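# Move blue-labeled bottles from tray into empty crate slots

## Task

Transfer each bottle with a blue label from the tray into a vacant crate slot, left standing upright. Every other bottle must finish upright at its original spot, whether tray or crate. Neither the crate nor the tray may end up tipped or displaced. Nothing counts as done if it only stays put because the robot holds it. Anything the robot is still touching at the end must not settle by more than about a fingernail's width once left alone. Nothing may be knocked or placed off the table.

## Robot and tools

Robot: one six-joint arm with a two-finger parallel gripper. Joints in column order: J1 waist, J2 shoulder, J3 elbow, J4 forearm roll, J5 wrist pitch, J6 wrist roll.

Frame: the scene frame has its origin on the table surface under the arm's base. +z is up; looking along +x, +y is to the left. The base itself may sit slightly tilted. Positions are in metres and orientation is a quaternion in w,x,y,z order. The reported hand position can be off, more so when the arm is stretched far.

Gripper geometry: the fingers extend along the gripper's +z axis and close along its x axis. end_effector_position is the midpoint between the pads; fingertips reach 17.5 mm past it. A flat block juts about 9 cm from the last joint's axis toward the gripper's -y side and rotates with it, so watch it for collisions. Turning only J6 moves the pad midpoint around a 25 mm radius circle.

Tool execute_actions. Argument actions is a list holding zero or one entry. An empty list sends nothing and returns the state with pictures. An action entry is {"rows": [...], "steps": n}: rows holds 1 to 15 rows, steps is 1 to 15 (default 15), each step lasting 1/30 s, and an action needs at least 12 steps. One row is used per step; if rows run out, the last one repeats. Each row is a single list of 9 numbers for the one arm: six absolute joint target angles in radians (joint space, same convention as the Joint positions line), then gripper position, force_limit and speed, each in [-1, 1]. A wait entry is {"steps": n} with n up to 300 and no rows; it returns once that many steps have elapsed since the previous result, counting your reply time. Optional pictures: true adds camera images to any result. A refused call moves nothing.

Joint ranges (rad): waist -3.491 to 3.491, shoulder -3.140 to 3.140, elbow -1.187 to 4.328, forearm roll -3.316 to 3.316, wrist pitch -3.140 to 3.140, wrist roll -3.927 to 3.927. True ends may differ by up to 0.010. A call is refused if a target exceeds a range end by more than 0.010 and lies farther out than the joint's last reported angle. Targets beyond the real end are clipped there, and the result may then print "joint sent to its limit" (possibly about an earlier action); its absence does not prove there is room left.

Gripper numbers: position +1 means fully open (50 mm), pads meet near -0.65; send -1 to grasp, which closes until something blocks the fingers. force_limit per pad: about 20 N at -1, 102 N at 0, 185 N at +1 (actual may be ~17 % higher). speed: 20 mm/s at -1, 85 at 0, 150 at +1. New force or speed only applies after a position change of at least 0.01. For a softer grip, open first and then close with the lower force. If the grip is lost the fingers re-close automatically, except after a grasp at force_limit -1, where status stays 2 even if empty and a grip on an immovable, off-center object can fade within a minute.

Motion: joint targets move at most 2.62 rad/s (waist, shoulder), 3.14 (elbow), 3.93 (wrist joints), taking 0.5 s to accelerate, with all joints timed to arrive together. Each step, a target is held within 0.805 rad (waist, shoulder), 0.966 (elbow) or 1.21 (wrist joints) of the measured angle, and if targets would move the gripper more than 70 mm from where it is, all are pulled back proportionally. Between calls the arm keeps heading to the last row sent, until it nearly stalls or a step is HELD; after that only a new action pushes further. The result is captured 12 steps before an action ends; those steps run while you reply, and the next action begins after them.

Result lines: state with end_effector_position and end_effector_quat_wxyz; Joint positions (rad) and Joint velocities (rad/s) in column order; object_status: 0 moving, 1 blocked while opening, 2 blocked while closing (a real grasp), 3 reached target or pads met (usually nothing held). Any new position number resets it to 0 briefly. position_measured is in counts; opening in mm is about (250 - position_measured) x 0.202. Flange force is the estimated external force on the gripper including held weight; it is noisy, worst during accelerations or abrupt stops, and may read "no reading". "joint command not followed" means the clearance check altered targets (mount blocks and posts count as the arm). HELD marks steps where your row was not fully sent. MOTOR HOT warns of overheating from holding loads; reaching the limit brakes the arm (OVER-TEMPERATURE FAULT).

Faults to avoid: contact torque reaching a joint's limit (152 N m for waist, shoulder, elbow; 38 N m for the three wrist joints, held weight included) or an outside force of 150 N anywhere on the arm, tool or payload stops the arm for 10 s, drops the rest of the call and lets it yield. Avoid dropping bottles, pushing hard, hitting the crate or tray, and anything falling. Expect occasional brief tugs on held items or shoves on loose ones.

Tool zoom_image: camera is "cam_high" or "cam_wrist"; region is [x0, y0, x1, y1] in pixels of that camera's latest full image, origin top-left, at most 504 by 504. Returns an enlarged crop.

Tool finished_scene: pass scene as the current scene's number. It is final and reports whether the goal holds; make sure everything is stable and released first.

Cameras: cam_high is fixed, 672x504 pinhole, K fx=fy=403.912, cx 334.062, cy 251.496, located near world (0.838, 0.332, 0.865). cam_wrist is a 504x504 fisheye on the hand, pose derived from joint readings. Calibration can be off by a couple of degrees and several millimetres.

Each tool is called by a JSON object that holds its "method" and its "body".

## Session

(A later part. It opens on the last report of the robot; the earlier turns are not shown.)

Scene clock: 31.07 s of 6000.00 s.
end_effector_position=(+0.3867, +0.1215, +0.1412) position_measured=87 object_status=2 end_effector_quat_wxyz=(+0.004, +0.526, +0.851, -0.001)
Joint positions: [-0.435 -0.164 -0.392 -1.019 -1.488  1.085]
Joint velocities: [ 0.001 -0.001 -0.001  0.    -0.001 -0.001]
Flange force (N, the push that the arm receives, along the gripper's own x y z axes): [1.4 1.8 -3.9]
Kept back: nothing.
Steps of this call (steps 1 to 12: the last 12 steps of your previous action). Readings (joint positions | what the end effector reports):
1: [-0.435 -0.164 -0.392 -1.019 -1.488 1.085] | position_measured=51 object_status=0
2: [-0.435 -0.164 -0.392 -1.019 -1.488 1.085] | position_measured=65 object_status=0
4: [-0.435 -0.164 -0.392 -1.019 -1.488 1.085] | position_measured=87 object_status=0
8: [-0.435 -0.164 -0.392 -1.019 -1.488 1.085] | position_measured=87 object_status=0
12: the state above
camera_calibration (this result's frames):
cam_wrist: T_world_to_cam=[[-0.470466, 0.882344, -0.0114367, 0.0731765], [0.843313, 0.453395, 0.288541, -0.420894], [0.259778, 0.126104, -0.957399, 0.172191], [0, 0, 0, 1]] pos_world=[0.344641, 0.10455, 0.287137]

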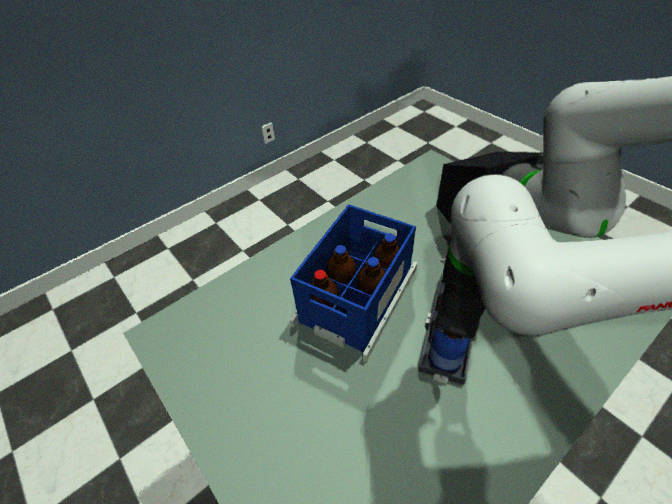

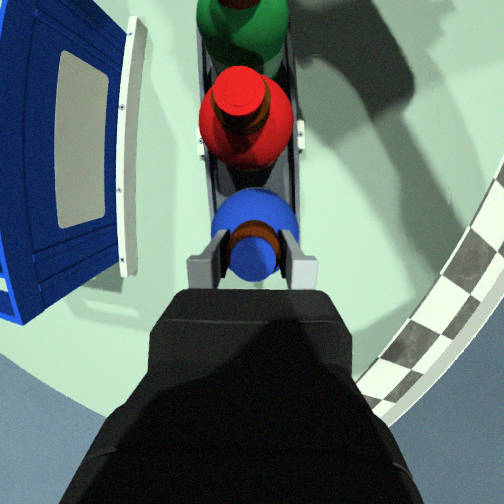

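{"method": "execute_actions", "body": {"actions": [{"rows":[[-0.47,-0.164,-0.373,-1.014,-1.527,1.088,-1,-0.3,0],[-0.50,-0.162,-0.358,-1.010,-1.56,1.091,-1,-0.3,0],[-0.527,-0.159,-0.341,-1.006,-1.589,1.093,-1,-0.3,0],[-0.56,-0.154,-0.32,-1.001,-1.63,1.097,-1,-0.3,0],[-0.60,-0.148,-0.292,-0.995,-1.675,1.10,-1,-0.3,0],[-0.64,-0.142,-0.262,-0.989,-1.72,1.104,-1,-0.3,0],[-0.68,-0.135,-0.23,-0.983,-1.766,1.108,-1,-0.3,0],[-0.73,-0.115,-0.19,-0.978,-1.82,1.117,-1,-0.3,0],[-0.78,-0.093,-0.14,-0.974,-1.88,1.127,-1,-0.3,0],[-0.83,-0.07,-0.09,-0.969,-1.94,1.136,-1,-0.3,0],[-0.905,-0.039,-0.016,-0.962,-2.019,1.149,-1,-0.3,0]],"steps":15}]}}

{"method": "execute_actions", "body": {"actions": [{"steps":9}], "pictures": true}}

Scene clock: 35.57 s of 6000.00 s.
end_effector_position=(+0.3870, +0.1220, +0.1454) position_measured=87 object_status=2 end_effector_quat_wxyz=(+0.004, +0.526, +0.851, -0.001)
Joint positions: [-0.446 -0.164 -0.386 -1.018 -1.5    1.086]
Joint velocities: [-0.325  0.002  0.18   0.052 -0.359  0.034]
Flange force (N, the push that the arm receives, along the gripper's own x y z axes): [5.5 -0.6 26.7]
Steps of this call (steps 1 to 15: the robot went on to your last target; steps 16 to 90: nothing new was sent; then 1.40 s passed at rest; steps 91 to 93: the first 3 steps of this action). Readings (joint positions | what the end effector reports):
91: [-0.435 -0.164 -0.392 -1.019 -1.488 1.085] | position_measured=87 object_status=2
92: [-0.437 -0.164 -0.391 -1.019 -1.491 1.085] | position_measured=87 object_status=2
93: the state above

Scene clock: 35.97 s of 6000.00 s.
end_effector_position=(+0.3949, +0.1225, +0.2985) position_measured=87 object_status=2 end_effector_quat_wxyz=(+0.003, +0.519, +0.855, +0.002)
Joint positions: [-0.781 -0.09  -0.129 -0.975 -1.88   1.129]
Joint velocities: [-0.872  0.356  0.798  0.091 -0.974  0.14 ]
Flange force (N, the push that the arm receives, along the gripper's own x y z axes): [1.3 5.0 6.5]
Kept back: nothing.
Steps of this call (steps 1 to 12: the last 12 steps of your previous action). Readings (joint positions | what the end effector reports):
1: [-0.460 -0.164 -0.379 -1.016 -1.516 1.087] | position_measured=87 object_status=2
2: [-0.480 -0.163 -0.368 -1.013 -1.538 1.089] | position_measured=87 object_status=2
4: [-0.536 -0.160 -0.336 -1.005 -1.601 1.094] | position_measured=87 object_status=2
8: [-0.662 -0.138 -0.238 -0.988 -1.745 1.109] | position_measured=87 object_status=2
12: the state above
camera_calibration (this result's frames):
cam_wrist: T_world_to_cam=[[-0.483423, 0.875356, -0.00734828, 0.0827484], [0.835855, 0.464069, 0.293234, -0.473367], [0.260094, 0.135614, -0.956012, 0.318875], [0, 0, 0, 1]] pos_world=[0.352731, 0.103997, 0.444264]

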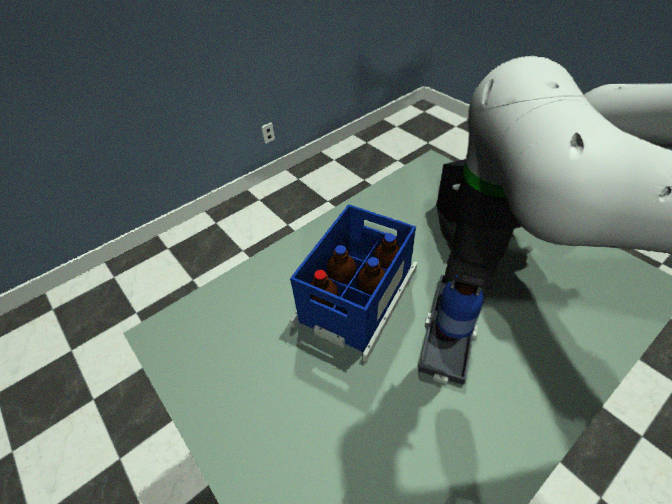

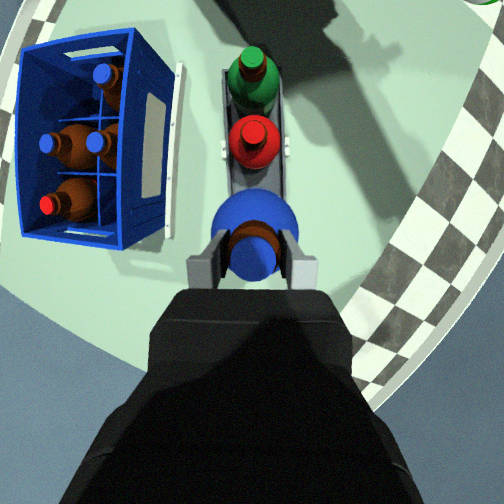

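Holding. Reach L1, then move over the slot in stages.

{"method": "execute_actions", "body": {"actions": [{"rows":[[-0.905,-0.039,-0.016,-0.962,-2.019,1.149,-1,-0.3,0],[-0.90,0.02,0.03,-0.957,-2.01,1.075,-1,-0.3,0],[-0.897,0.08,0.07,-0.951,-1.995,1.0,-1,-0.3,0],[-0.893,0.14,0.11,-0.946,-1.98,0.92,-1,-0.3,0],[-0.889,0.20,0.15,-0.94,-1.965,0.84,-1,-0.3,0],[-0.887,0.25,0.18,-0.936,-1.95,0.78,-1,-0.3,0]],"steps":15}]}}

{"method": "execute_actions", "body": {"actions": [{"steps":9}], "pictures": true}}

Scene clock: 36.57 s of 6000.00 s.
end_effector_position=(+0.3870, +0.1203, +0.3603) position_measured=87 object_status=2 end_effector_quat_wxyz=(+0.002, +0.522, +0.853, -0.000)
Joint positions: [-0.905 -0.036 -0.014 -0.962 -2.019  1.146]
Joint velocities: [ 0.     0.152  0.123  0.012  0.001 -0.207]
Flange force (N, the push that the arm receives, along the gripper's own x y z axes): [23.2 -1.8 10.4]
Steps of this call (steps 1 to 15: the robot went on to your last target; steps 16 to 18: the first 3 steps of this action). Readings (joint positions | what the end effector reports):
16: [-0.905 -0.039 -0.016 -0.962 -2.019 1.149] | position_measured=87 object_status=2
17: [-0.905 -0.039 -0.016 -0.962 -2.019 1.149] | position_measured=87 object_status=2
18: the state above

Scene clock: 36.97 s of 6000.00 s.
end_effector_position=(+0.4458, +0.0337, +0.3745) position_measured=87 object_status=2 end_effector_quat_wxyz=(+0.002, +0.690, +0.724, +0.001)
Joint positions: [-0.887  0.244  0.176 -0.937 -1.952  0.788]
Joint velocities: [ 0.014  0.235  0.152  0.024  0.062 -0.3  ]
Flange force (N, the push that the arm receives, along the gripper's own x y z axes): [-28.3 14.7 -3.5]
Kept back: nothing.
Steps of this call (steps 1 to 12: the last 12 steps of your previous action). Readings (joint positions | what the end effector reports):
1: [-0.905 -0.028 -0.007 -0.961 -2.018 1.135] | position_measured=87 object_status=2
2: [-0.904 -0.014 0.003 -0.960 -2.016 1.117] | position_measured=87 object_status=2
4: [-0.900 0.032 0.036 -0.956 -2.006 1.060] | position_measured=87 object_status=2
8: [-0.892 0.166 0.126 -0.944 -1.973 0.888] | position_measured=87 object_status=2
12: the state above
camera_calibration (this result's frames):
cam_wrist: T_world_to_cam=[[-0.0734863, 0.997285, -0.00470295, -0.00228883], [0.953908, 0.0716642, 0.291417, -0.535696], [0.290963, 0.016929, -0.956584, 0.380762], [0, 0, 0, 1]] pos_world=[0.400048, 0.0342269, 0.520332]

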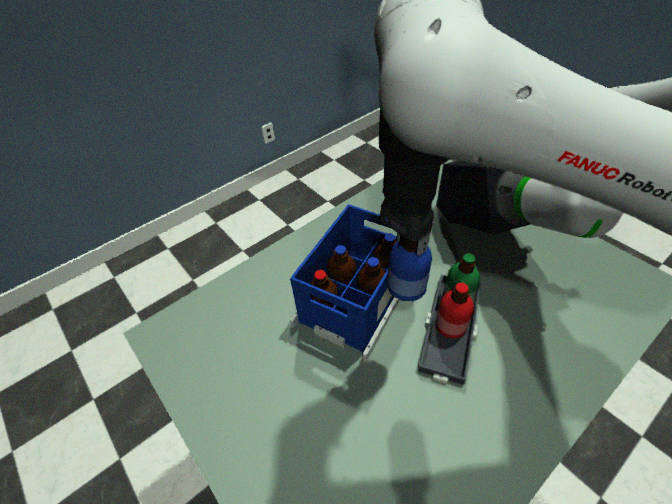

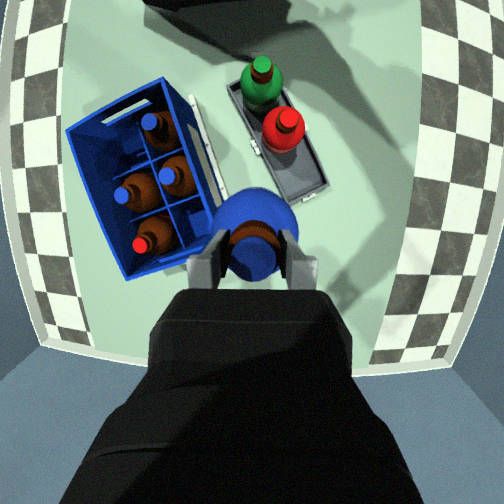

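{"method": "execute_actions", "body": {"actions": []}}

{"method": "zoom_image", "body": {"camera": "cam_wrist", "region": [50, 50, 350, 300]}}

Scene clock: 37.23 s of 6000.00 s.
end_effector_position=(+0.4469, +0.0316, +0.3745) position_measured=87 object_status=2 end_effector_quat_wxyz=(+0.002, +0.694, +0.720, +0.001)
Joint positions: [-0.887  0.25   0.18  -0.936 -1.95   0.78 ]
Joint velocities: [ 0.     0.001 -0.     0.001 -0.001 -0.001]
Flange force (N, the push that the arm receives, along the gripper's own x y z axes): [-0.5 3.6 0.5]
Kept back: nothing.
Steps of this call (steps 1 to 8: the robot went on to your last target). Readings (joint positions | what the end effector reports):
1: [-0.887 0.249 0.179 -0.936 -1.950 0.782] | position_measured=87 object_status=2
2: [-0.887 0.250 0.180 -0.936 -1.950 0.780] | position_measured=87 object_status=2
4: [-0.887 0.250 0.180 -0.936 -1.950 0.780] | position_measured=87 object_status=2
8: the state above
camera_calibration (this result's frames):
cam_wrist: T_world_to_cam=[[-0.0637218, 0.997957, -0.00472022, -0.00443882], [0.954545, 0.0623285, 0.291478, -0.536653], [0.291177, 0.0140678, -0.956566, 0.380497], [0, 0, 0, 1]] pos_world=[0.401184, 0.0325257, 0.520372]

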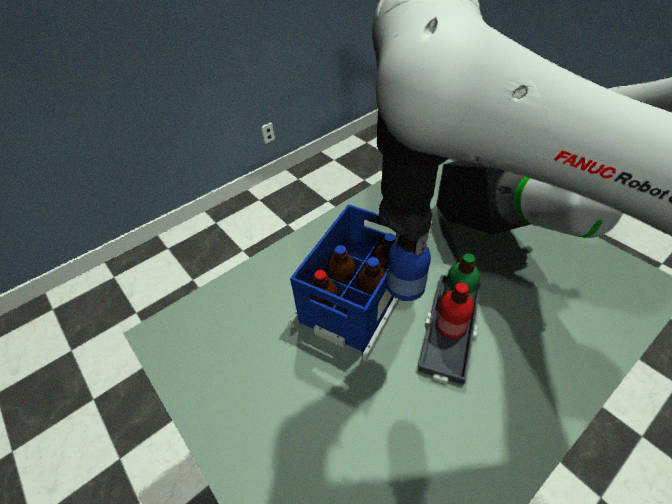

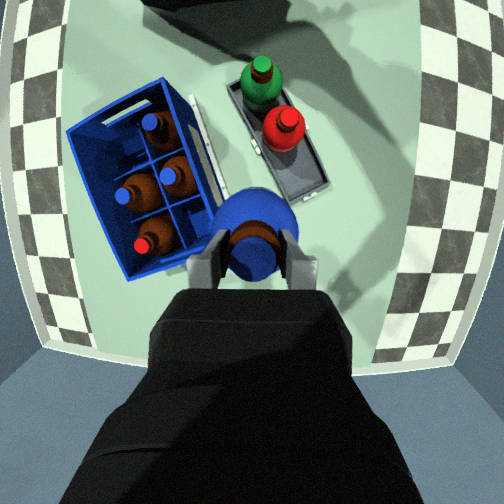

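Region (50, 50, 350, 300) of cam_wrist's 504x504 image, scaled by 1.680, with more detail than that image has.

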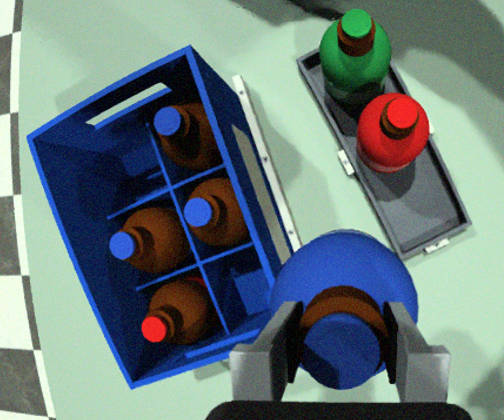

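{"method": "execute_actions", "body": {"actions": [{"rows":[[-0.884,0.30,0.21,-0.931,-1.936,0.715,-1,-0.3,0],[-0.88,0.36,0.247,-0.926,-1.92,0.635,-1,-0.3,0],[-0.876,0.42,0.285,-0.92,-1.903,0.555,-1,-0.3,0],[-0.873,0.48,0.322,-0.915,-1.886,0.475,-1,-0.3,0],[-0.870,0.5335,0.3555,-0.910,-1.871,0.405,-1,-0.3,0]],"steps":15}]}}

{"method": "execute_actions", "body": {"actions": [{"steps":12}], "pictures": true}}

{"method": "zoom_image", "body": {"camera": "cam_wrist", "region": [130, 80, 380, 300]}}

Scene clock: 39.00 s of 6000.00 s.
end_effector_position=(+0.4489, +0.0277, +0.3744) position_measured=87 object_status=2 end_effector_quat_wxyz=(+0.002, +0.700, +0.714, +0.001)
Joint positions: [-0.886  0.261  0.187 -0.935 -1.947  0.765]
Joint velocities: [ 0.019  0.329  0.195  0.032  0.093 -0.427]
Flange force (N, the push that the arm receives, along the gripper's own x y z axes): [30.6 -11.0 5.0]
Steps of this call (steps 1 to 15: the robot went on to your last target; steps 16 to 50: nothing new was sent; steps 51 to 53: the first 3 steps of this action). Readings (joint positions | what the end effector reports):
51: [-0.887 0.250 0.180 -0.936 -1.950 0.780] | position_measured=87 object_status=2
52: [-0.887 0.253 0.182 -0.936 -1.949 0.776] | position_measured=87 object_status=2
53: the state above

Scene clock: 39.40 s of 6000.00 s.
end_effector_position=(+0.4897, -0.0762, +0.3611) position_measured=87 object_status=2 end_effector_quat_wxyz=(+0.002, +0.838, +0.546, +0.001)
Joint positions: [-0.87   0.532  0.355 -0.91  -1.871  0.407]
Joint velocities: [ 0.003  0.063  0.041  0.007  0.015 -0.086]
Flange force (N, the push that the arm receives, along the gripper's own x y z axes): [-22.7 23.5 2.1]
Kept back: nothing.
Steps of this call (steps 1 to 12: the last 12 steps of your previous action). Readings (joint positions | what the end effector reports):
1: [-0.885 0.275 0.195 -0.934 -1.943 0.747] | position_measured=87 object_status=2
2: [-0.884 0.295 0.207 -0.932 -1.938 0.721] | position_measured=87 object_status=2
4: [-0.881 0.352 0.242 -0.926 -1.922 0.646] | position_measured=87 object_status=2
8: [-0.873 0.478 0.321 -0.915 -1.886 0.479] | position_measured=87 object_status=2
12: the state above
camera_calibration (this result's frames):
cam_wrist: T_world_to_cam=[[0.380268, 0.924869, -0.00367987, -0.117571], [0.885119, -0.362764, 0.291489, -0.565262], [0.268254, -0.114101, -0.956567, 0.358135], [0, 0, 0, 1]] pos_world=[0.448962, -0.0554552, 0.506915]

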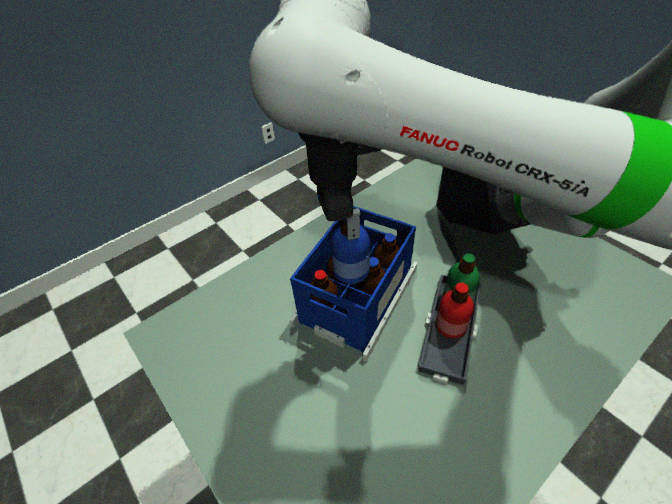

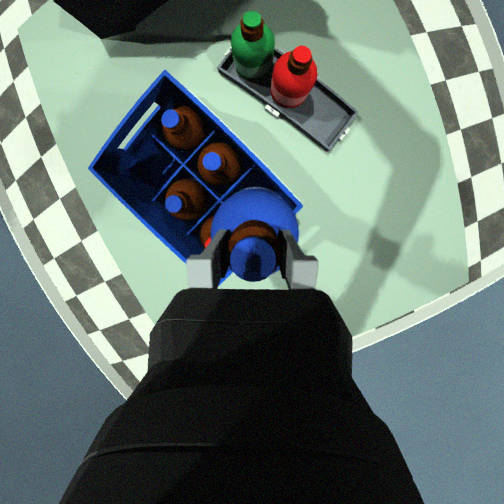

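Region (130, 80, 380, 300) of cam_wrist's 504x504 image, scaled by 2.016, with more detail than that image has; it fills the top 444 rows of this view, and the rest is white.

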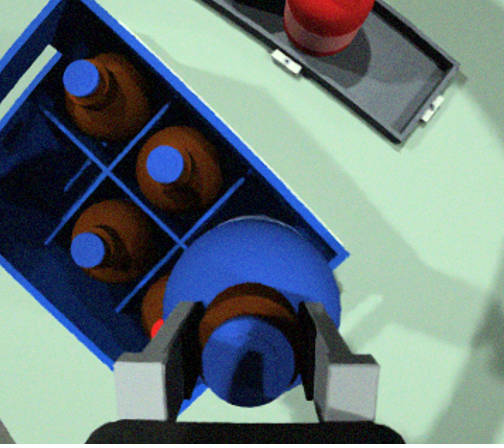

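{"method": "execute_actions", "body": {"actions": [{"rows":[[-0.858,0.528,0.335,-0.911,-1.852,0.41,-1,-0.3,0],[-0.842,0.522,0.307,-0.913,-1.826,0.418,-1,-0.3,0],[-0.825,0.516,0.279,-0.915,-1.80,0.425,-1,-0.3,0],[-0.809,0.5097,0.2514,-0.9163,-1.775,0.4327,-1,-0.3,0]],"steps":14}]}}

{"method": "execute_actions", "body": {"actions": [{"steps":9}], "pictures": true}}

{"method": "zoom_image", "body": {"camera": "cam_high", "region": [260, 170, 460, 380]}}

Scene clock: 45.07 s of 6000.00 s.
end_effector_position=(+0.4899, -0.0768, +0.3594) position_measured=87 object_status=2 end_effector_quat_wxyz=(+0.002, +0.839, +0.545, +0.001)
Joint positions: [-0.868  0.533  0.352 -0.91  -1.868  0.405]
Joint velocities: [ 0.103 -0.052 -0.186  0.     0.175  0.046]
Flange force (N, the push that the arm receives, along the gripper's own x y z axes): [1.1 -1.4 -16.2]
Steps of this call (steps 1 to 30: the robot went on to your last target; steps 31 to 90: nothing new was sent; then 2.60 s passed at rest; steps 91 to 92: the first 2 steps of this action). Readings (joint positions | what the end effector reports):
91: [-0.870 0.534 0.355 -0.910 -1.871 0.405] | position_measured=87 object_status=2
92: the state above

Scene clock: 45.47 s of 6000.00 s.
end_effector_position=(+0.4886, -0.0776, +0.3108) position_measured=87 object_status=2 end_effector_quat_wxyz=(+0.002, +0.839, +0.545, +0.001)
Joint positions: [-0.809  0.51   0.251 -0.916 -1.775  0.433]
Joint velocities: [ 0.     0.002 -0.001  0.001 -0.     0.001]
Flange force (N, the push that the arm receives, along the gripper's own x y z axes): [1.0 -1.4 1.6]
Kept back: nothing.
Steps of this call (steps 1 to 12: the last 12 steps of your previous action). Readings (joint positions | what the end effector reports):
1: [-0.862 0.530 0.342 -0.910 -1.858 0.408] | position_measured=87 object_status=2
2: [-0.853 0.526 0.325 -0.911 -1.843 0.413] | position_measured=87 object_status=2
4: [-0.826 0.516 0.280 -0.915 -1.802 0.425] | position_measured=87 object_status=2
8: [-0.809 0.510 0.252 -0.916 -1.775 0.433] | position_measured=87 object_status=2
12: the state above
camera_calibration (this result's frames):
cam_wrist: T_world_to_cam=[[0.38232, 0.924023, -0.0035337, -0.117182], [0.884327, -0.364781, 0.291379, -0.549866], [0.267952, -0.114525, -0.956601, 0.310308], [0, 0, 0, 1]] pos_world=[0.447914, -0.0567635, 0.456646]

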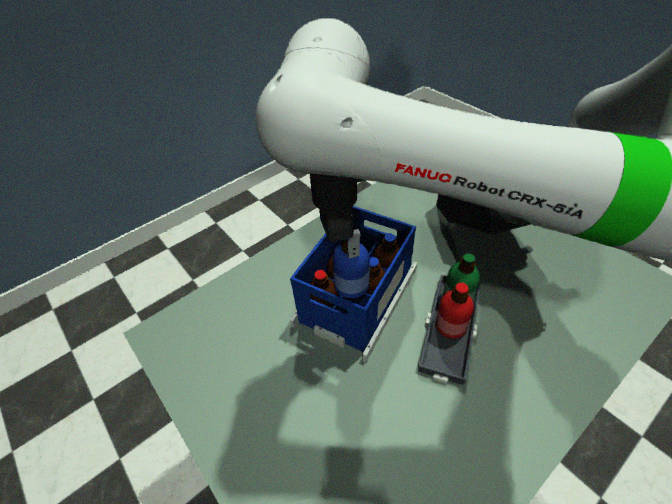

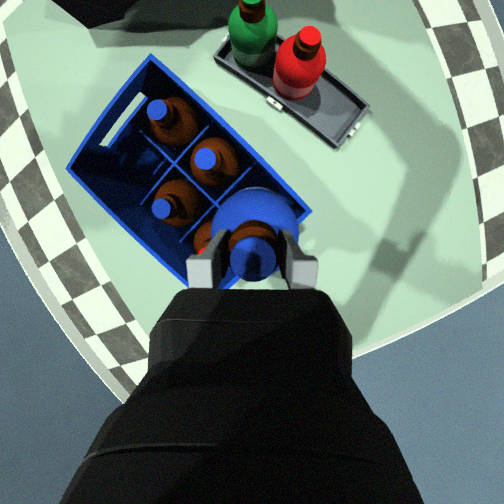

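Region (260, 170, 460, 380) of cam_high's 672x504 image, scaled by 2.400, with more detail than that image has; it fills the left 480 columns of this view, and the rest is white.

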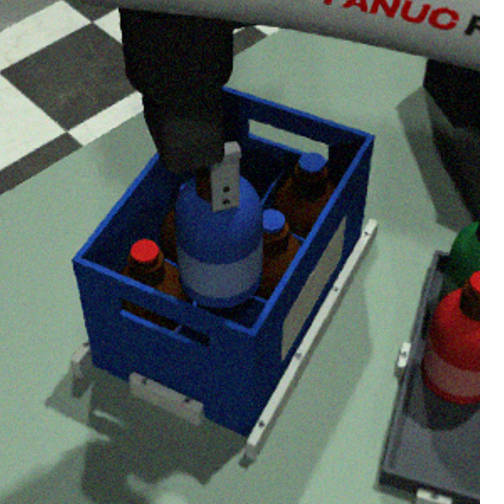

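{"method": "execute_actions", "body": {"actions": [{"rows":[[-0.797,0.507,0.235,-0.919,-1.757,0.437,-1,-0.3,0],[-0.783,0.504,0.216,-0.922,-1.736,0.442,-1,-0.3,0],[-0.768,0.502,0.196,-0.925,-1.715,0.448,-1,-0.3,0],[-0.754,0.499,0.176,-0.929,-1.694,0.454,-1,-0.3,0],[-0.739,0.4965,0.156,-0.9325,-1.672,0.459,-1,-0.3,0]],"steps":15}]}}

{"method": "execute_actions", "body": {"actions": [{"steps":9}], "pictures": true}}

Scene clock: 45.97 s of 6000.00 s.
end_effector_position=(+0.4887, -0.0781, +0.3035) position_measured=87 object_status=2 end_effector_quat_wxyz=(+0.003, +0.839, +0.545, +0.001)
Joint positions: [-0.8    0.508  0.238 -0.918 -1.76   0.436]
Joint velocities: [ 0.289 -0.062 -0.391 -0.073  0.427  0.103]
Flange force (N, the push that the arm receives, along the gripper's own x y z axes): [-2.7 -2.6 -31.6]
Steps of this call (steps 1 to 12: the robot went on to your last target; steps 13 to 15: the first 3 steps of this action). Readings (joint positions | what the end effector reports):
13: [-0.809 0.510 0.251 -0.916 -1.775 0.433] | position_measured=87 object_status=2
14: [-0.807 0.509 0.248 -0.916 -1.771 0.434] | position_measured=87 object_status=2
15: the state above

Scene clock: 46.37 s of 6000.00 s.
end_effector_position=(+0.4873, -0.0787, +0.2561) position_measured=87 object_status=2 end_effector_quat_wxyz=(+0.002, +0.838, +0.545, +0.001)
Joint positions: [-0.739  0.496  0.156 -0.933 -1.672  0.459]
Joint velocities: [ 0.    -0.001 -0.001  0.001 -0.     0.   ]
Flange force (N, the push that the arm receives, along the gripper's own x y z axes): [1.7 -1.3 4.0]
Kept back: nothing.
Steps of this call (steps 1 to 12: the last 12 steps of your previous action). Readings (joint positions | what the end effector reports):
1: [-0.788 0.505 0.222 -0.921 -1.743 0.441] | position_measured=87 object_status=2
2: [-0.775 0.503 0.205 -0.924 -1.724 0.446] | position_measured=87 object_status=2
4: [-0.749 0.499 0.170 -0.930 -1.687 0.455] | position_measured=87 object_status=2
8: [-0.739 0.496 0.156 -0.933 -1.672 0.459] | position_measured=87 object_status=2
12: the state above
camera_calibration (this result's frames):
cam_wrist: T_world_to_cam=[[0.381737, 0.924262, -0.00408025, -0.115376], [0.884653, -0.364092, 0.29125, -0.533236], [0.267706, -0.11479, -0.956638, 0.25833], [0, 0, 0, 1]] pos_world=[0.446615, -0.0578556, 0.401962]

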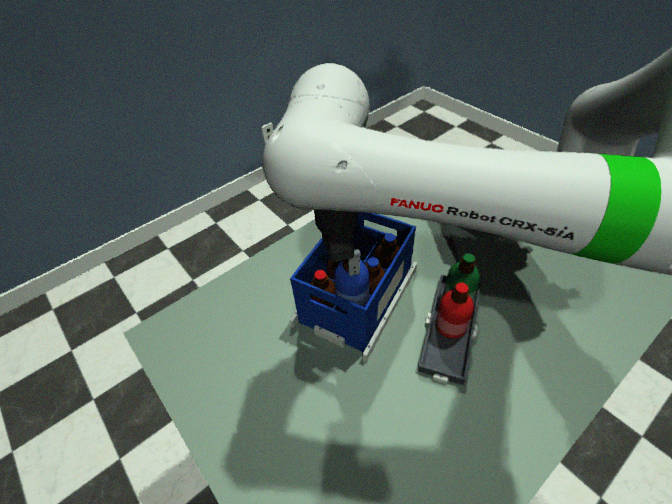

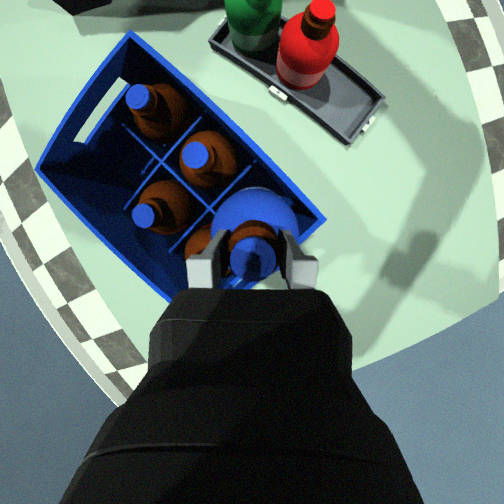

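{"method": "execute_actions", "body": {"actions": [{"rows":[[-0.724,0.4965,0.141,-0.938,-1.652,0.463,-1,-0.3,0],[-0.709,0.4965,0.126,-0.943,-1.632,0.468,-1,-0.3,0],[-0.694,0.4966,0.111,-0.948,-1.612,0.472,-1,-0.3,0],[-0.679,0.4967,0.096,-0.953,-1.592,0.476,-1,-0.3,0],[-0.6645,0.4969,0.0806,-0.9585,-1.5717,0.481,-1,-0.3,0]],"steps":15}]}}

{"method": "execute_actions", "body": {"actions": [{"steps":9}], "pictures": true}}

Scene clock: 46.97 s of 6000.00 s.
end_effector_position=(+0.4876, -0.0792, +0.2482) position_measured=87 object_status=2 end_effector_quat_wxyz=(+0.002, +0.838, +0.545, +0.001)
Joint positions: [-0.728  0.496  0.145 -0.936 -1.657  0.462]
Joint velocities: [ 0.328 -0.002 -0.327 -0.129  0.431  0.091]
Flange force (N, the push that the arm receives, along the gripper's own x y z axes): [-2.4 -1.7 -35.8]
Steps of this call (steps 1 to 15: the robot went on to your last target; steps 16 to 18: the first 3 steps of this action). Readings (joint positions | what the end effector reports):
16: [-0.739 0.497 0.156 -0.933 -1.672 0.459] | position_measured=87 object_status=2
17: [-0.737 0.496 0.153 -0.933 -1.668 0.460] | position_measured=87 object_status=2
18: the state above

Scene clock: 47.37 s of 6000.00 s.
end_effector_position=(+0.4871, -0.0794, +0.2012) position_measured=87 object_status=2 end_effector_quat_wxyz=(+0.002, +0.838, +0.546, +0.001)
Joint positions: [-0.664  0.497  0.081 -0.958 -1.572  0.481]
Joint velocities: [ 0. -0.  0.  0.  0. -0.]
Flange force (N, the push that the arm receives, along the gripper's own x y z axes): [4.4 -2.2 2.1]
Kept back: nothing.
Steps of this call (steps 1 to 12: the last 12 steps of your previous action). Readings (joint positions | what the end effector reports):
1: [-0.715 0.496 0.132 -0.941 -1.640 0.466] | position_measured=87 object_status=2
2: [-0.701 0.497 0.118 -0.946 -1.621 0.470] | position_measured=87 object_status=2
4: [-0.674 0.497 0.090 -0.955 -1.585 0.478] | position_measured=87 object_status=2
8: [-0.664 0.497 0.081 -0.958 -1.572 0.481] | position_measured=87 object_status=2
12: the state above
camera_calibration (this result's frames):
cam_wrist: T_world_to_cam=[[0.380827, 0.924636, -0.0044162, -0.114306], [0.885188, -0.363191, 0.290747, -0.51741], [0.267231, -0.114634, -0.95679, 0.206092], [0, 0, 0, 1]] pos_world=[0.446462, -0.0586027, 0.347117]

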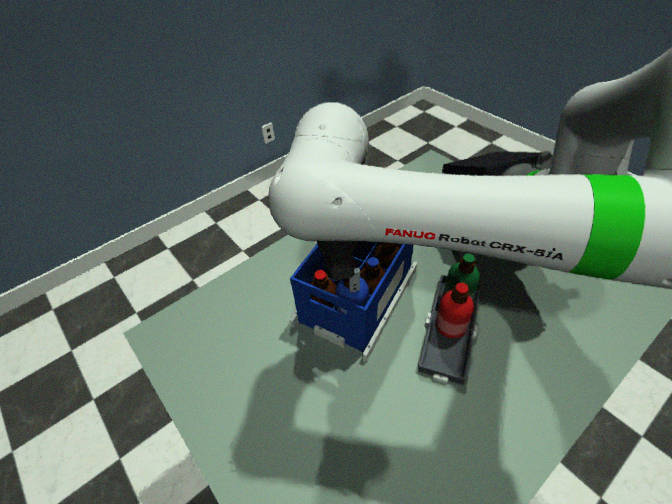

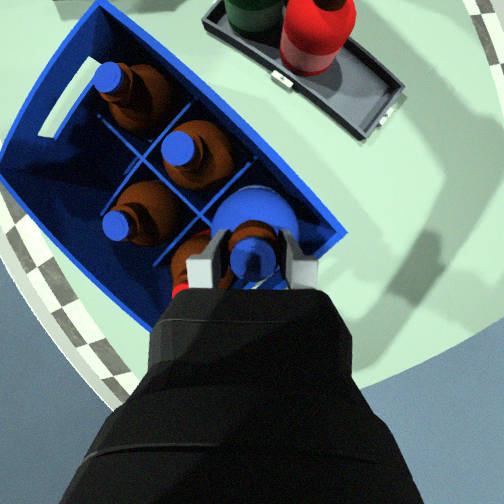

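{"method": "execute_actions", "body": {"actions": [{"rows":[[-0.652,0.499,0.072,-0.964,-1.556,0.484,-1,-0.3,0],[-0.639,0.501,0.063,-0.970,-1.540,0.487,-1,-0.3,0],[-0.627,0.503,0.054,-0.975,-1.525,0.489,-1,-0.3,0],[-0.6143,0.505,0.045,-0.981,-1.509,0.492,-1,-0.3,0]],"steps":14}]}}

{"method": "execute_actions", "body": {"actions": [{"steps":9}], "pictures": true}}

Scene clock: 47.90 s of 6000.00 s.
end_effector_position=(+0.4873, -0.0796, +0.1996) position_measured=87 object_status=2 end_effector_quat_wxyz=(+0.002, +0.838, +0.546, +0.001)
Joint positions: [-0.662  0.497  0.079 -0.959 -1.568  0.482]
Joint velocities: [ 0.142  0.019 -0.102 -0.057  0.195  0.036]
Flange force (N, the push that the arm receives, along the gripper's own x y z axes): [3.5 -7.9 -22.1]
Steps of this call (steps 1 to 14: the robot went on to your last target; steps 15 to 16: the first 2 steps of this action). Readings (joint positions | what the end effector reports):
15: [-0.664 0.497 0.081 -0.959 -1.572 0.481] | position_measured=87 object_status=2
16: the state above

Scene clock: 48.30 s of 6000.00 s.
end_effector_position=(+0.4888, -0.0796, +0.1660) position_measured=87 object_status=2 end_effector_quat_wxyz=(+0.002, +0.838, +0.546, +0.001)
Joint positions: [-0.614  0.505  0.045 -0.981 -1.509  0.492]
Joint velocities: [ 0.     0.001  0.     0.     0.001 -0.   ]
Flange force (N, the push that the arm receives, along the gripper's own x y z axes): [6.8 -3.4 3.3]
Kept back: nothing.
Steps of this call (steps 1 to 12: the last 12 steps of your previous action). Readings (joint positions | what the end effector reports):
1: [-0.654 0.498 0.073 -0.963 -1.558 0.484] | position_measured=87 object_status=2
2: [-0.642 0.500 0.065 -0.969 -1.544 0.486] | position_measured=87 object_status=2
4: [-0.620 0.504 0.049 -0.979 -1.516 0.491] | position_measured=87 object_status=2
8: [-0.614 0.505 0.045 -0.981 -1.509 0.492] | position_measured=87 object_status=2
12: the state above
camera_calibration (this result's frames):
cam_wrist: T_world_to_cam=[[0.380271, 0.924867, -0.00387348, -0.114797], [0.885117, -0.362705, 0.29157, -0.508845], [0.268259, -0.114304, -0.956542, 0.17137], [0, 0, 0, 1]] pos_world=[0.44807, -0.0588009, 0.311842]

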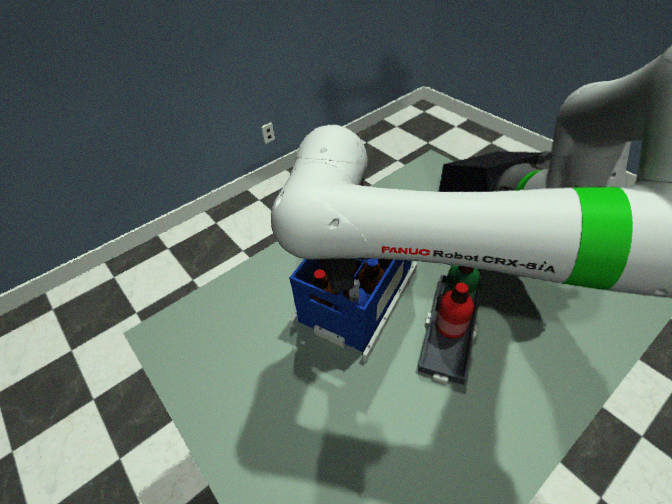

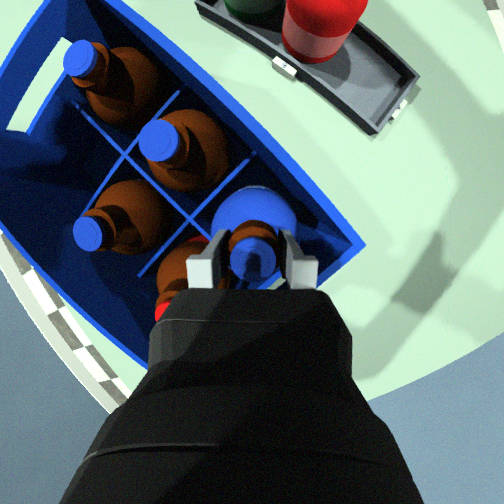

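{"method": "execute_actions", "body": {"actions": [{"rows":[[-0.607,0.5065,0.040,-0.984,-1.500,0.4935,-1,-0.3,0],[-0.600,0.508,0.035,-0.987,-1.491,0.495,-1,-0.3,0],[-0.593,0.5095,0.030,-0.991,-1.483,0.4965,-1,-0.3,0]],"steps":13}]}}

{"method": "execute_actions", "body": {"actions": [{"steps":7}]}}

Scene clock: 49.00 s of 6000.00 s.
end_effector_position=(+0.4888, -0.0796, +0.1660) position_measured=87 object_status=2 end_effector_quat_wxyz=(+0.002, +0.838, +0.546, +0.001)
Joint positions: [-0.614  0.505  0.045 -0.981 -1.509  0.492]
Joint velocities: [ 0.005  0.001 -0.012 -0.001  0.023  0.004]
Flange force (N, the push that the arm receives, along the gripper's own x y z axes): [6.6 -6.6 2.1]
Steps of this call (steps 1 to 20: the robot went on to your last target; step 21: the first step of this action). Readings (joint positions | what the end effector reports):
21: the state above

Scene clock: 49.40 s of 6000.00 s.
end_effector_position=(+0.4886, -0.0795, +0.1509) position_measured=87 object_status=2 end_effector_quat_wxyz=(+0.002, +0.838, +0.545, +0.001)
Joint positions: [-0.593  0.51   0.03  -0.991 -1.483  0.496]
Joint velocities: [-0.001 -0.     0.001 -0.    -0.     0.001]
Flange force (N, the push that the arm receives, along the gripper's own x y z axes): [6.4 -5.2 3.7]
Kept back: nothing.
Steps of this call (steps 1 to 12: the last 12 steps of your previous action). Readings (joint positions | what the end effector reports):
1: [-0.612 0.505 0.043 -0.982 -1.505 0.493] | position_measured=87 object_status=2
2: [-0.606 0.507 0.039 -0.985 -1.498 0.494] | position_measured=87 object_status=2
4: [-0.594 0.509 0.031 -0.991 -1.484 0.496] | position_measured=87 object_status=2
8: [-0.593 0.510 0.030 -0.991 -1.483 0.496] | position_measured=87 object_status=2
12: the state above

{"method": "execute_actions", "body": {"actions": [{"rows":[[-0.588,0.5105,0.0265,-0.993,-1.477,0.4975,-1,-0.3,0],[-0.583,0.5117,0.023,-0.9955,-1.471,0.4986,-1,-0.3,0]],"steps":13}]}}

{"method": "execute_actions", "body": {"actions": [{"steps":7}]}}

Scene clock: 49.87 s of 6000.00 s.
end_effector_position=(+0.4886, -0.0796, +0.1509) position_measured=87 object_status=2 end_effector_quat_wxyz=(+0.002, +0.838, +0.545, +0.001)
Joint positions: [-0.593  0.509  0.03  -0.991 -1.483  0.497]
Joint velocities: [ 0.017  0.001 -0.003  0.001  0.022  0.003]
Flange force (N, the push that the arm receives, along the gripper's own x y z axes): [5.7 -1.9 5.2]
Steps of this call (steps 1 to 13: the robot went on to your last target; step 14: the first step of this action). Readings (joint positions | what the end effector reports):
14: the state above

Scene clock: 50.27 s of 6000.00 s.
end_effector_position=(+0.4882, -0.0795, +0.1440) position_measured=87 object_status=2 end_effector_quat_wxyz=(+0.002, +0.838, +0.545, +0.001)
Joint positions: [-0.583  0.512  0.023 -0.995 -1.471  0.499]
Joint velocities: [ 0.001  0.003  0.    -0.    -0.001  0.   ]
Flange force (N, the push that the arm receives, along the gripper's own x y z axes): [10.3 -9.3 -33.9]
Kept back: nothing.
Steps of this call (steps 1 to 12: the last 12 steps of your previous action). Readings (joint positions | what the end effector reports):
1: [-0.591 0.510 0.029 -0.991 -1.480 0.497] | position_measured=87 object_status=2
2: [-0.586 0.511 0.025 -0.994 -1.475 0.498] | position_measured=87 object_status=2
4: [-0.583 0.512 0.023 -0.995 -1.471 0.499] | position_measured=87 object_status=2
8: [-0.583 0.512 0.023 -0.995 -1.471 0.499] | position_measured=87 object_status=2
12: the state above

{"method": "execute_actions", "body": {"actions": [{"rows":[[-0.586,0.511,0.025,-0.994,-1.475,0.498,-1,-0.3,0],[-0.586,0.511,0.025,-0.994,-1.475,0.498,-1,-0.3,0],[-0.586,0.511,0.025,-0.994,-1.475,0.498,0.7,-0.3,0]],"steps":15}]}}

{"method": "execute_actions", "body": {"actions": [{"steps":8}], "pictures": true}}

Scene clock: 50.70 s of 6000.00 s.
end_effector_position=(+0.4882, -0.0794, +0.1451) position_measured=82 object_status=0 end_effector_quat_wxyz=(+0.001, +0.838, +0.545, +0.001)
Joint positions: [-0.585  0.511  0.024 -0.995 -1.474  0.498]
Joint velocities: [-0.015 -0.006  0.012  0.014 -0.022 -0.008]
Flange force (N, the push that the arm receives, along the gripper's own x y z axes): [2.8 -6.9 -0.3]
Steps of this call (steps 1 to 10: the robot went on to your last target; steps 11 to 13: the first 3 steps of this action). Readings (joint positions | what the end effector reports):
11: [-0.583 0.512 0.023 -0.995 -1.471 0.499] | position_measured=87 object_status=2
12: [-0.584 0.512 0.024 -0.995 -1.472 0.499] | position_measured=87 object_status=2
13: the state above

Scene clock: 51.10 s of 6000.00 s.
end_effector_position=(+0.4882, -0.0794, +0.1460) position_measured=48 object_status=3 end_effector_quat_wxyz=(+0.002, +0.838, +0.545, +0.001)
Joint positions: [-0.586  0.511  0.025 -0.994 -1.475  0.498]
Joint velocities: [-0.    -0.002 -0.001  0.     0.     0.002]
Flange force (N, the push that the arm receives, along the gripper's own x y z axes): [2.6 -0.9 -4.2]
Kept back: nothing.
Steps of this call (steps 1 to 12: the last 12 steps of your previous action). Readings (joint positions | what the end effector reports):
1: [-0.585 0.511 0.025 -0.994 -1.474 0.498] | position_measured=68 object_status=0
2: [-0.585 0.511 0.025 -0.994 -1.474 0.498] | position_measured=55 object_status=0
4: [-0.586 0.511 0.025 -0.994 -1.475 0.498] | position_measured=48 object_status=0
8: [-0.586 0.511 0.025 -0.994 -1.475 0.498] | position_measured=48 object_status=0
12: the state above
camera_calibration (this result's frames):
cam_wrist: T_world_to_cam=[[0.381961, 0.924171, -0.00364688, -0.115673], [0.8848, -0.364543, 0.290237, -0.502177], [0.266899, -0.114086, -0.956948, 0.15319], [0, 0, 0, 1]] pos_world=[0.447623, -0.0586869, 0.291923]

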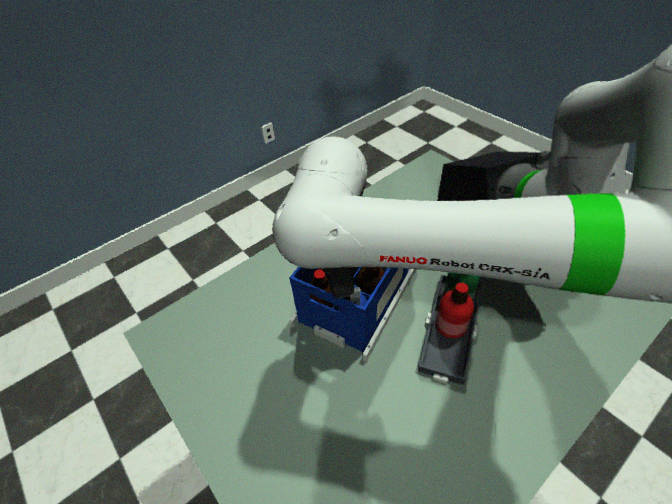

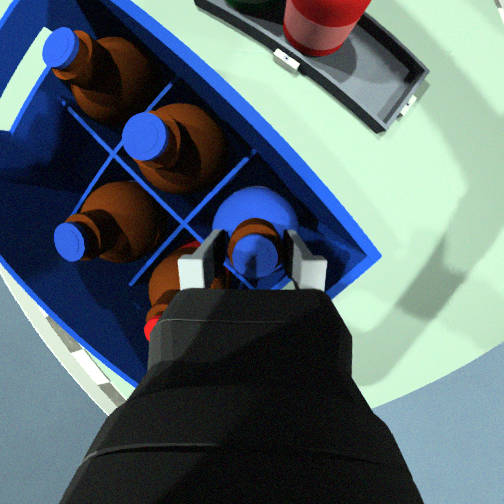

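Retract up.

{"method": "execute_actions", "body": {"actions": [{"rows":[[-0.6143,0.505,0.045,-0.981,-1.509,0.492,0.7,-0.3,0],[-0.64,0.501,0.063,-0.970,-1.540,0.487,0.7,-0.3,0],[-0.6645,0.4969,0.0806,-0.9585,-1.5717,0.481,0.7,-0.3,0],[-0.70,0.4966,0.118,-0.945,-1.62,0.47,0.7,-0.3,0],[-0.739,0.4965,0.156,-0.9325,-1.672,0.459,0.7,-0.3,0],[-0.775,0.503,0.205,-0.924,-1.724,0.446,0.7,-0.3,0],[-0.809,0.5097,0.2514,-0.9163,-1.775,0.4327,0.7,-0.3,0]],"steps":15}]}}

{"method": "execute_actions", "body": {"actions": [{"steps":15}], "pictures": true}}

{"method": "zoom_image", "body": {"camera": "cam_wrist", "region": [50, 0, 400, 300]}}

Scene clock: 52.07 s of 6000.00 s.
end_effector_position=(+0.4884, -0.0794, +0.1537) position_measured=48 object_status=3 end_effector_quat_wxyz=(+0.001, +0.838, +0.545, +0.001)
Joint positions: [-0.597  0.509  0.033 -0.989 -1.489  0.496]
Joint velocities: [-0.325 -0.068  0.232  0.15  -0.388 -0.066]
Flange force (N, the push that the arm receives, along the gripper's own x y z axes): [0.1 6.9 28.9]
Steps of this call (steps 1 to 15: the robot went on to your last target; steps 16 to 26: nothing new was sent; steps 27 to 29: the first 3 steps of this action). Readings (joint positions | what the end effector reports):
27: [-0.586 0.511 0.025 -0.994 -1.475 0.498] | position_measured=48 object_status=3
28: [-0.589 0.511 0.027 -0.993 -1.479 0.497] | position_measured=48 object_status=3
29: the state above

Scene clock: 52.57 s of 6000.00 s.
end_effector_position=(+0.4885, -0.0776, +0.3106) position_measured=48 object_status=3 end_effector_quat_wxyz=(+0.002, +0.839, +0.545, +0.001)
Joint positions: [-0.809  0.51   0.251 -0.916 -1.775  0.433]
Joint velocities: [-0.002 -0.001  0.    -0.001 -0.    -0.001]
Flange force (N, the push that the arm receives, along the gripper's own x y z axes): [2.8 1.3 -0.5]
Kept back: nothing.
Steps of this call (steps 1 to 12: the last 12 steps of your previous action; steps 13 to 15: the robot went on to your last target). Readings (joint positions | what the end effector reports):
1: [-0.611 0.506 0.043 -0.983 -1.505 0.493] | position_measured=48 object_status=3
2: [-0.631 0.503 0.057 -0.974 -1.530 0.488] | position_measured=48 object_status=3
4: [-0.678 0.500 0.100 -0.956 -1.591 0.476] | position_measured=48 object_status=3
8: [-0.766 0.506 0.202 -0.929 -1.715 0.447] | position_measured=48 object_status=3
15: the state above
camera_calibration (this result's frames):
cam_wrist: T_world_to_cam=[[0.382603, 0.923907, -0.00333954, -0.117294], [0.884261, -0.365133, 0.291136, -0.549664], [0.267763, -0.114342, -0.956676, 0.310298], [0, 0, 0, 1]] pos_world=[0.447837, -0.0568517, 0.456489]

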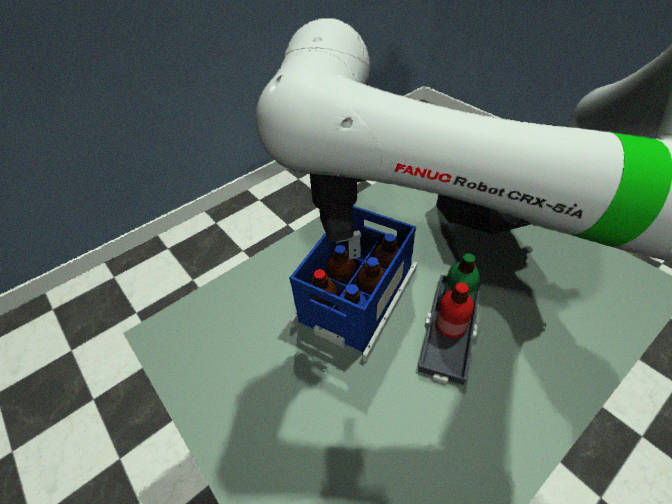

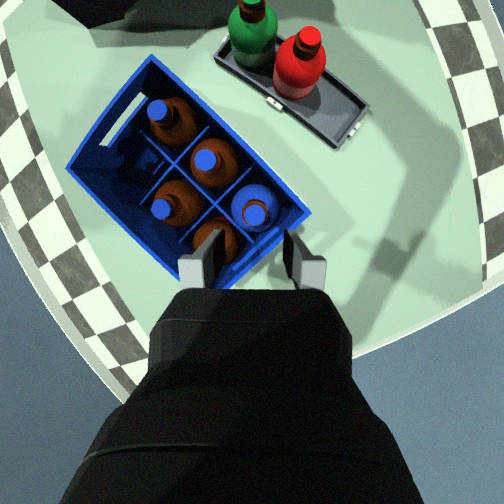

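Region (50, 0, 400, 300) of cam_wrist's 504x504 image, scaled by 1.440, with more detail than that image has; it fills the top 432 rows of this view, and the rest is white.

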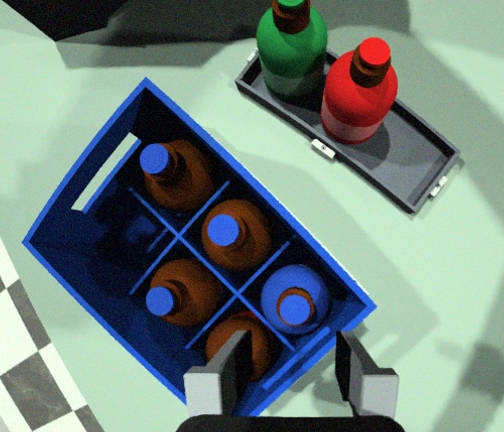

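{"method": "finished_scene", "body": {"scene": 1}}

The scene is finished: the task was done.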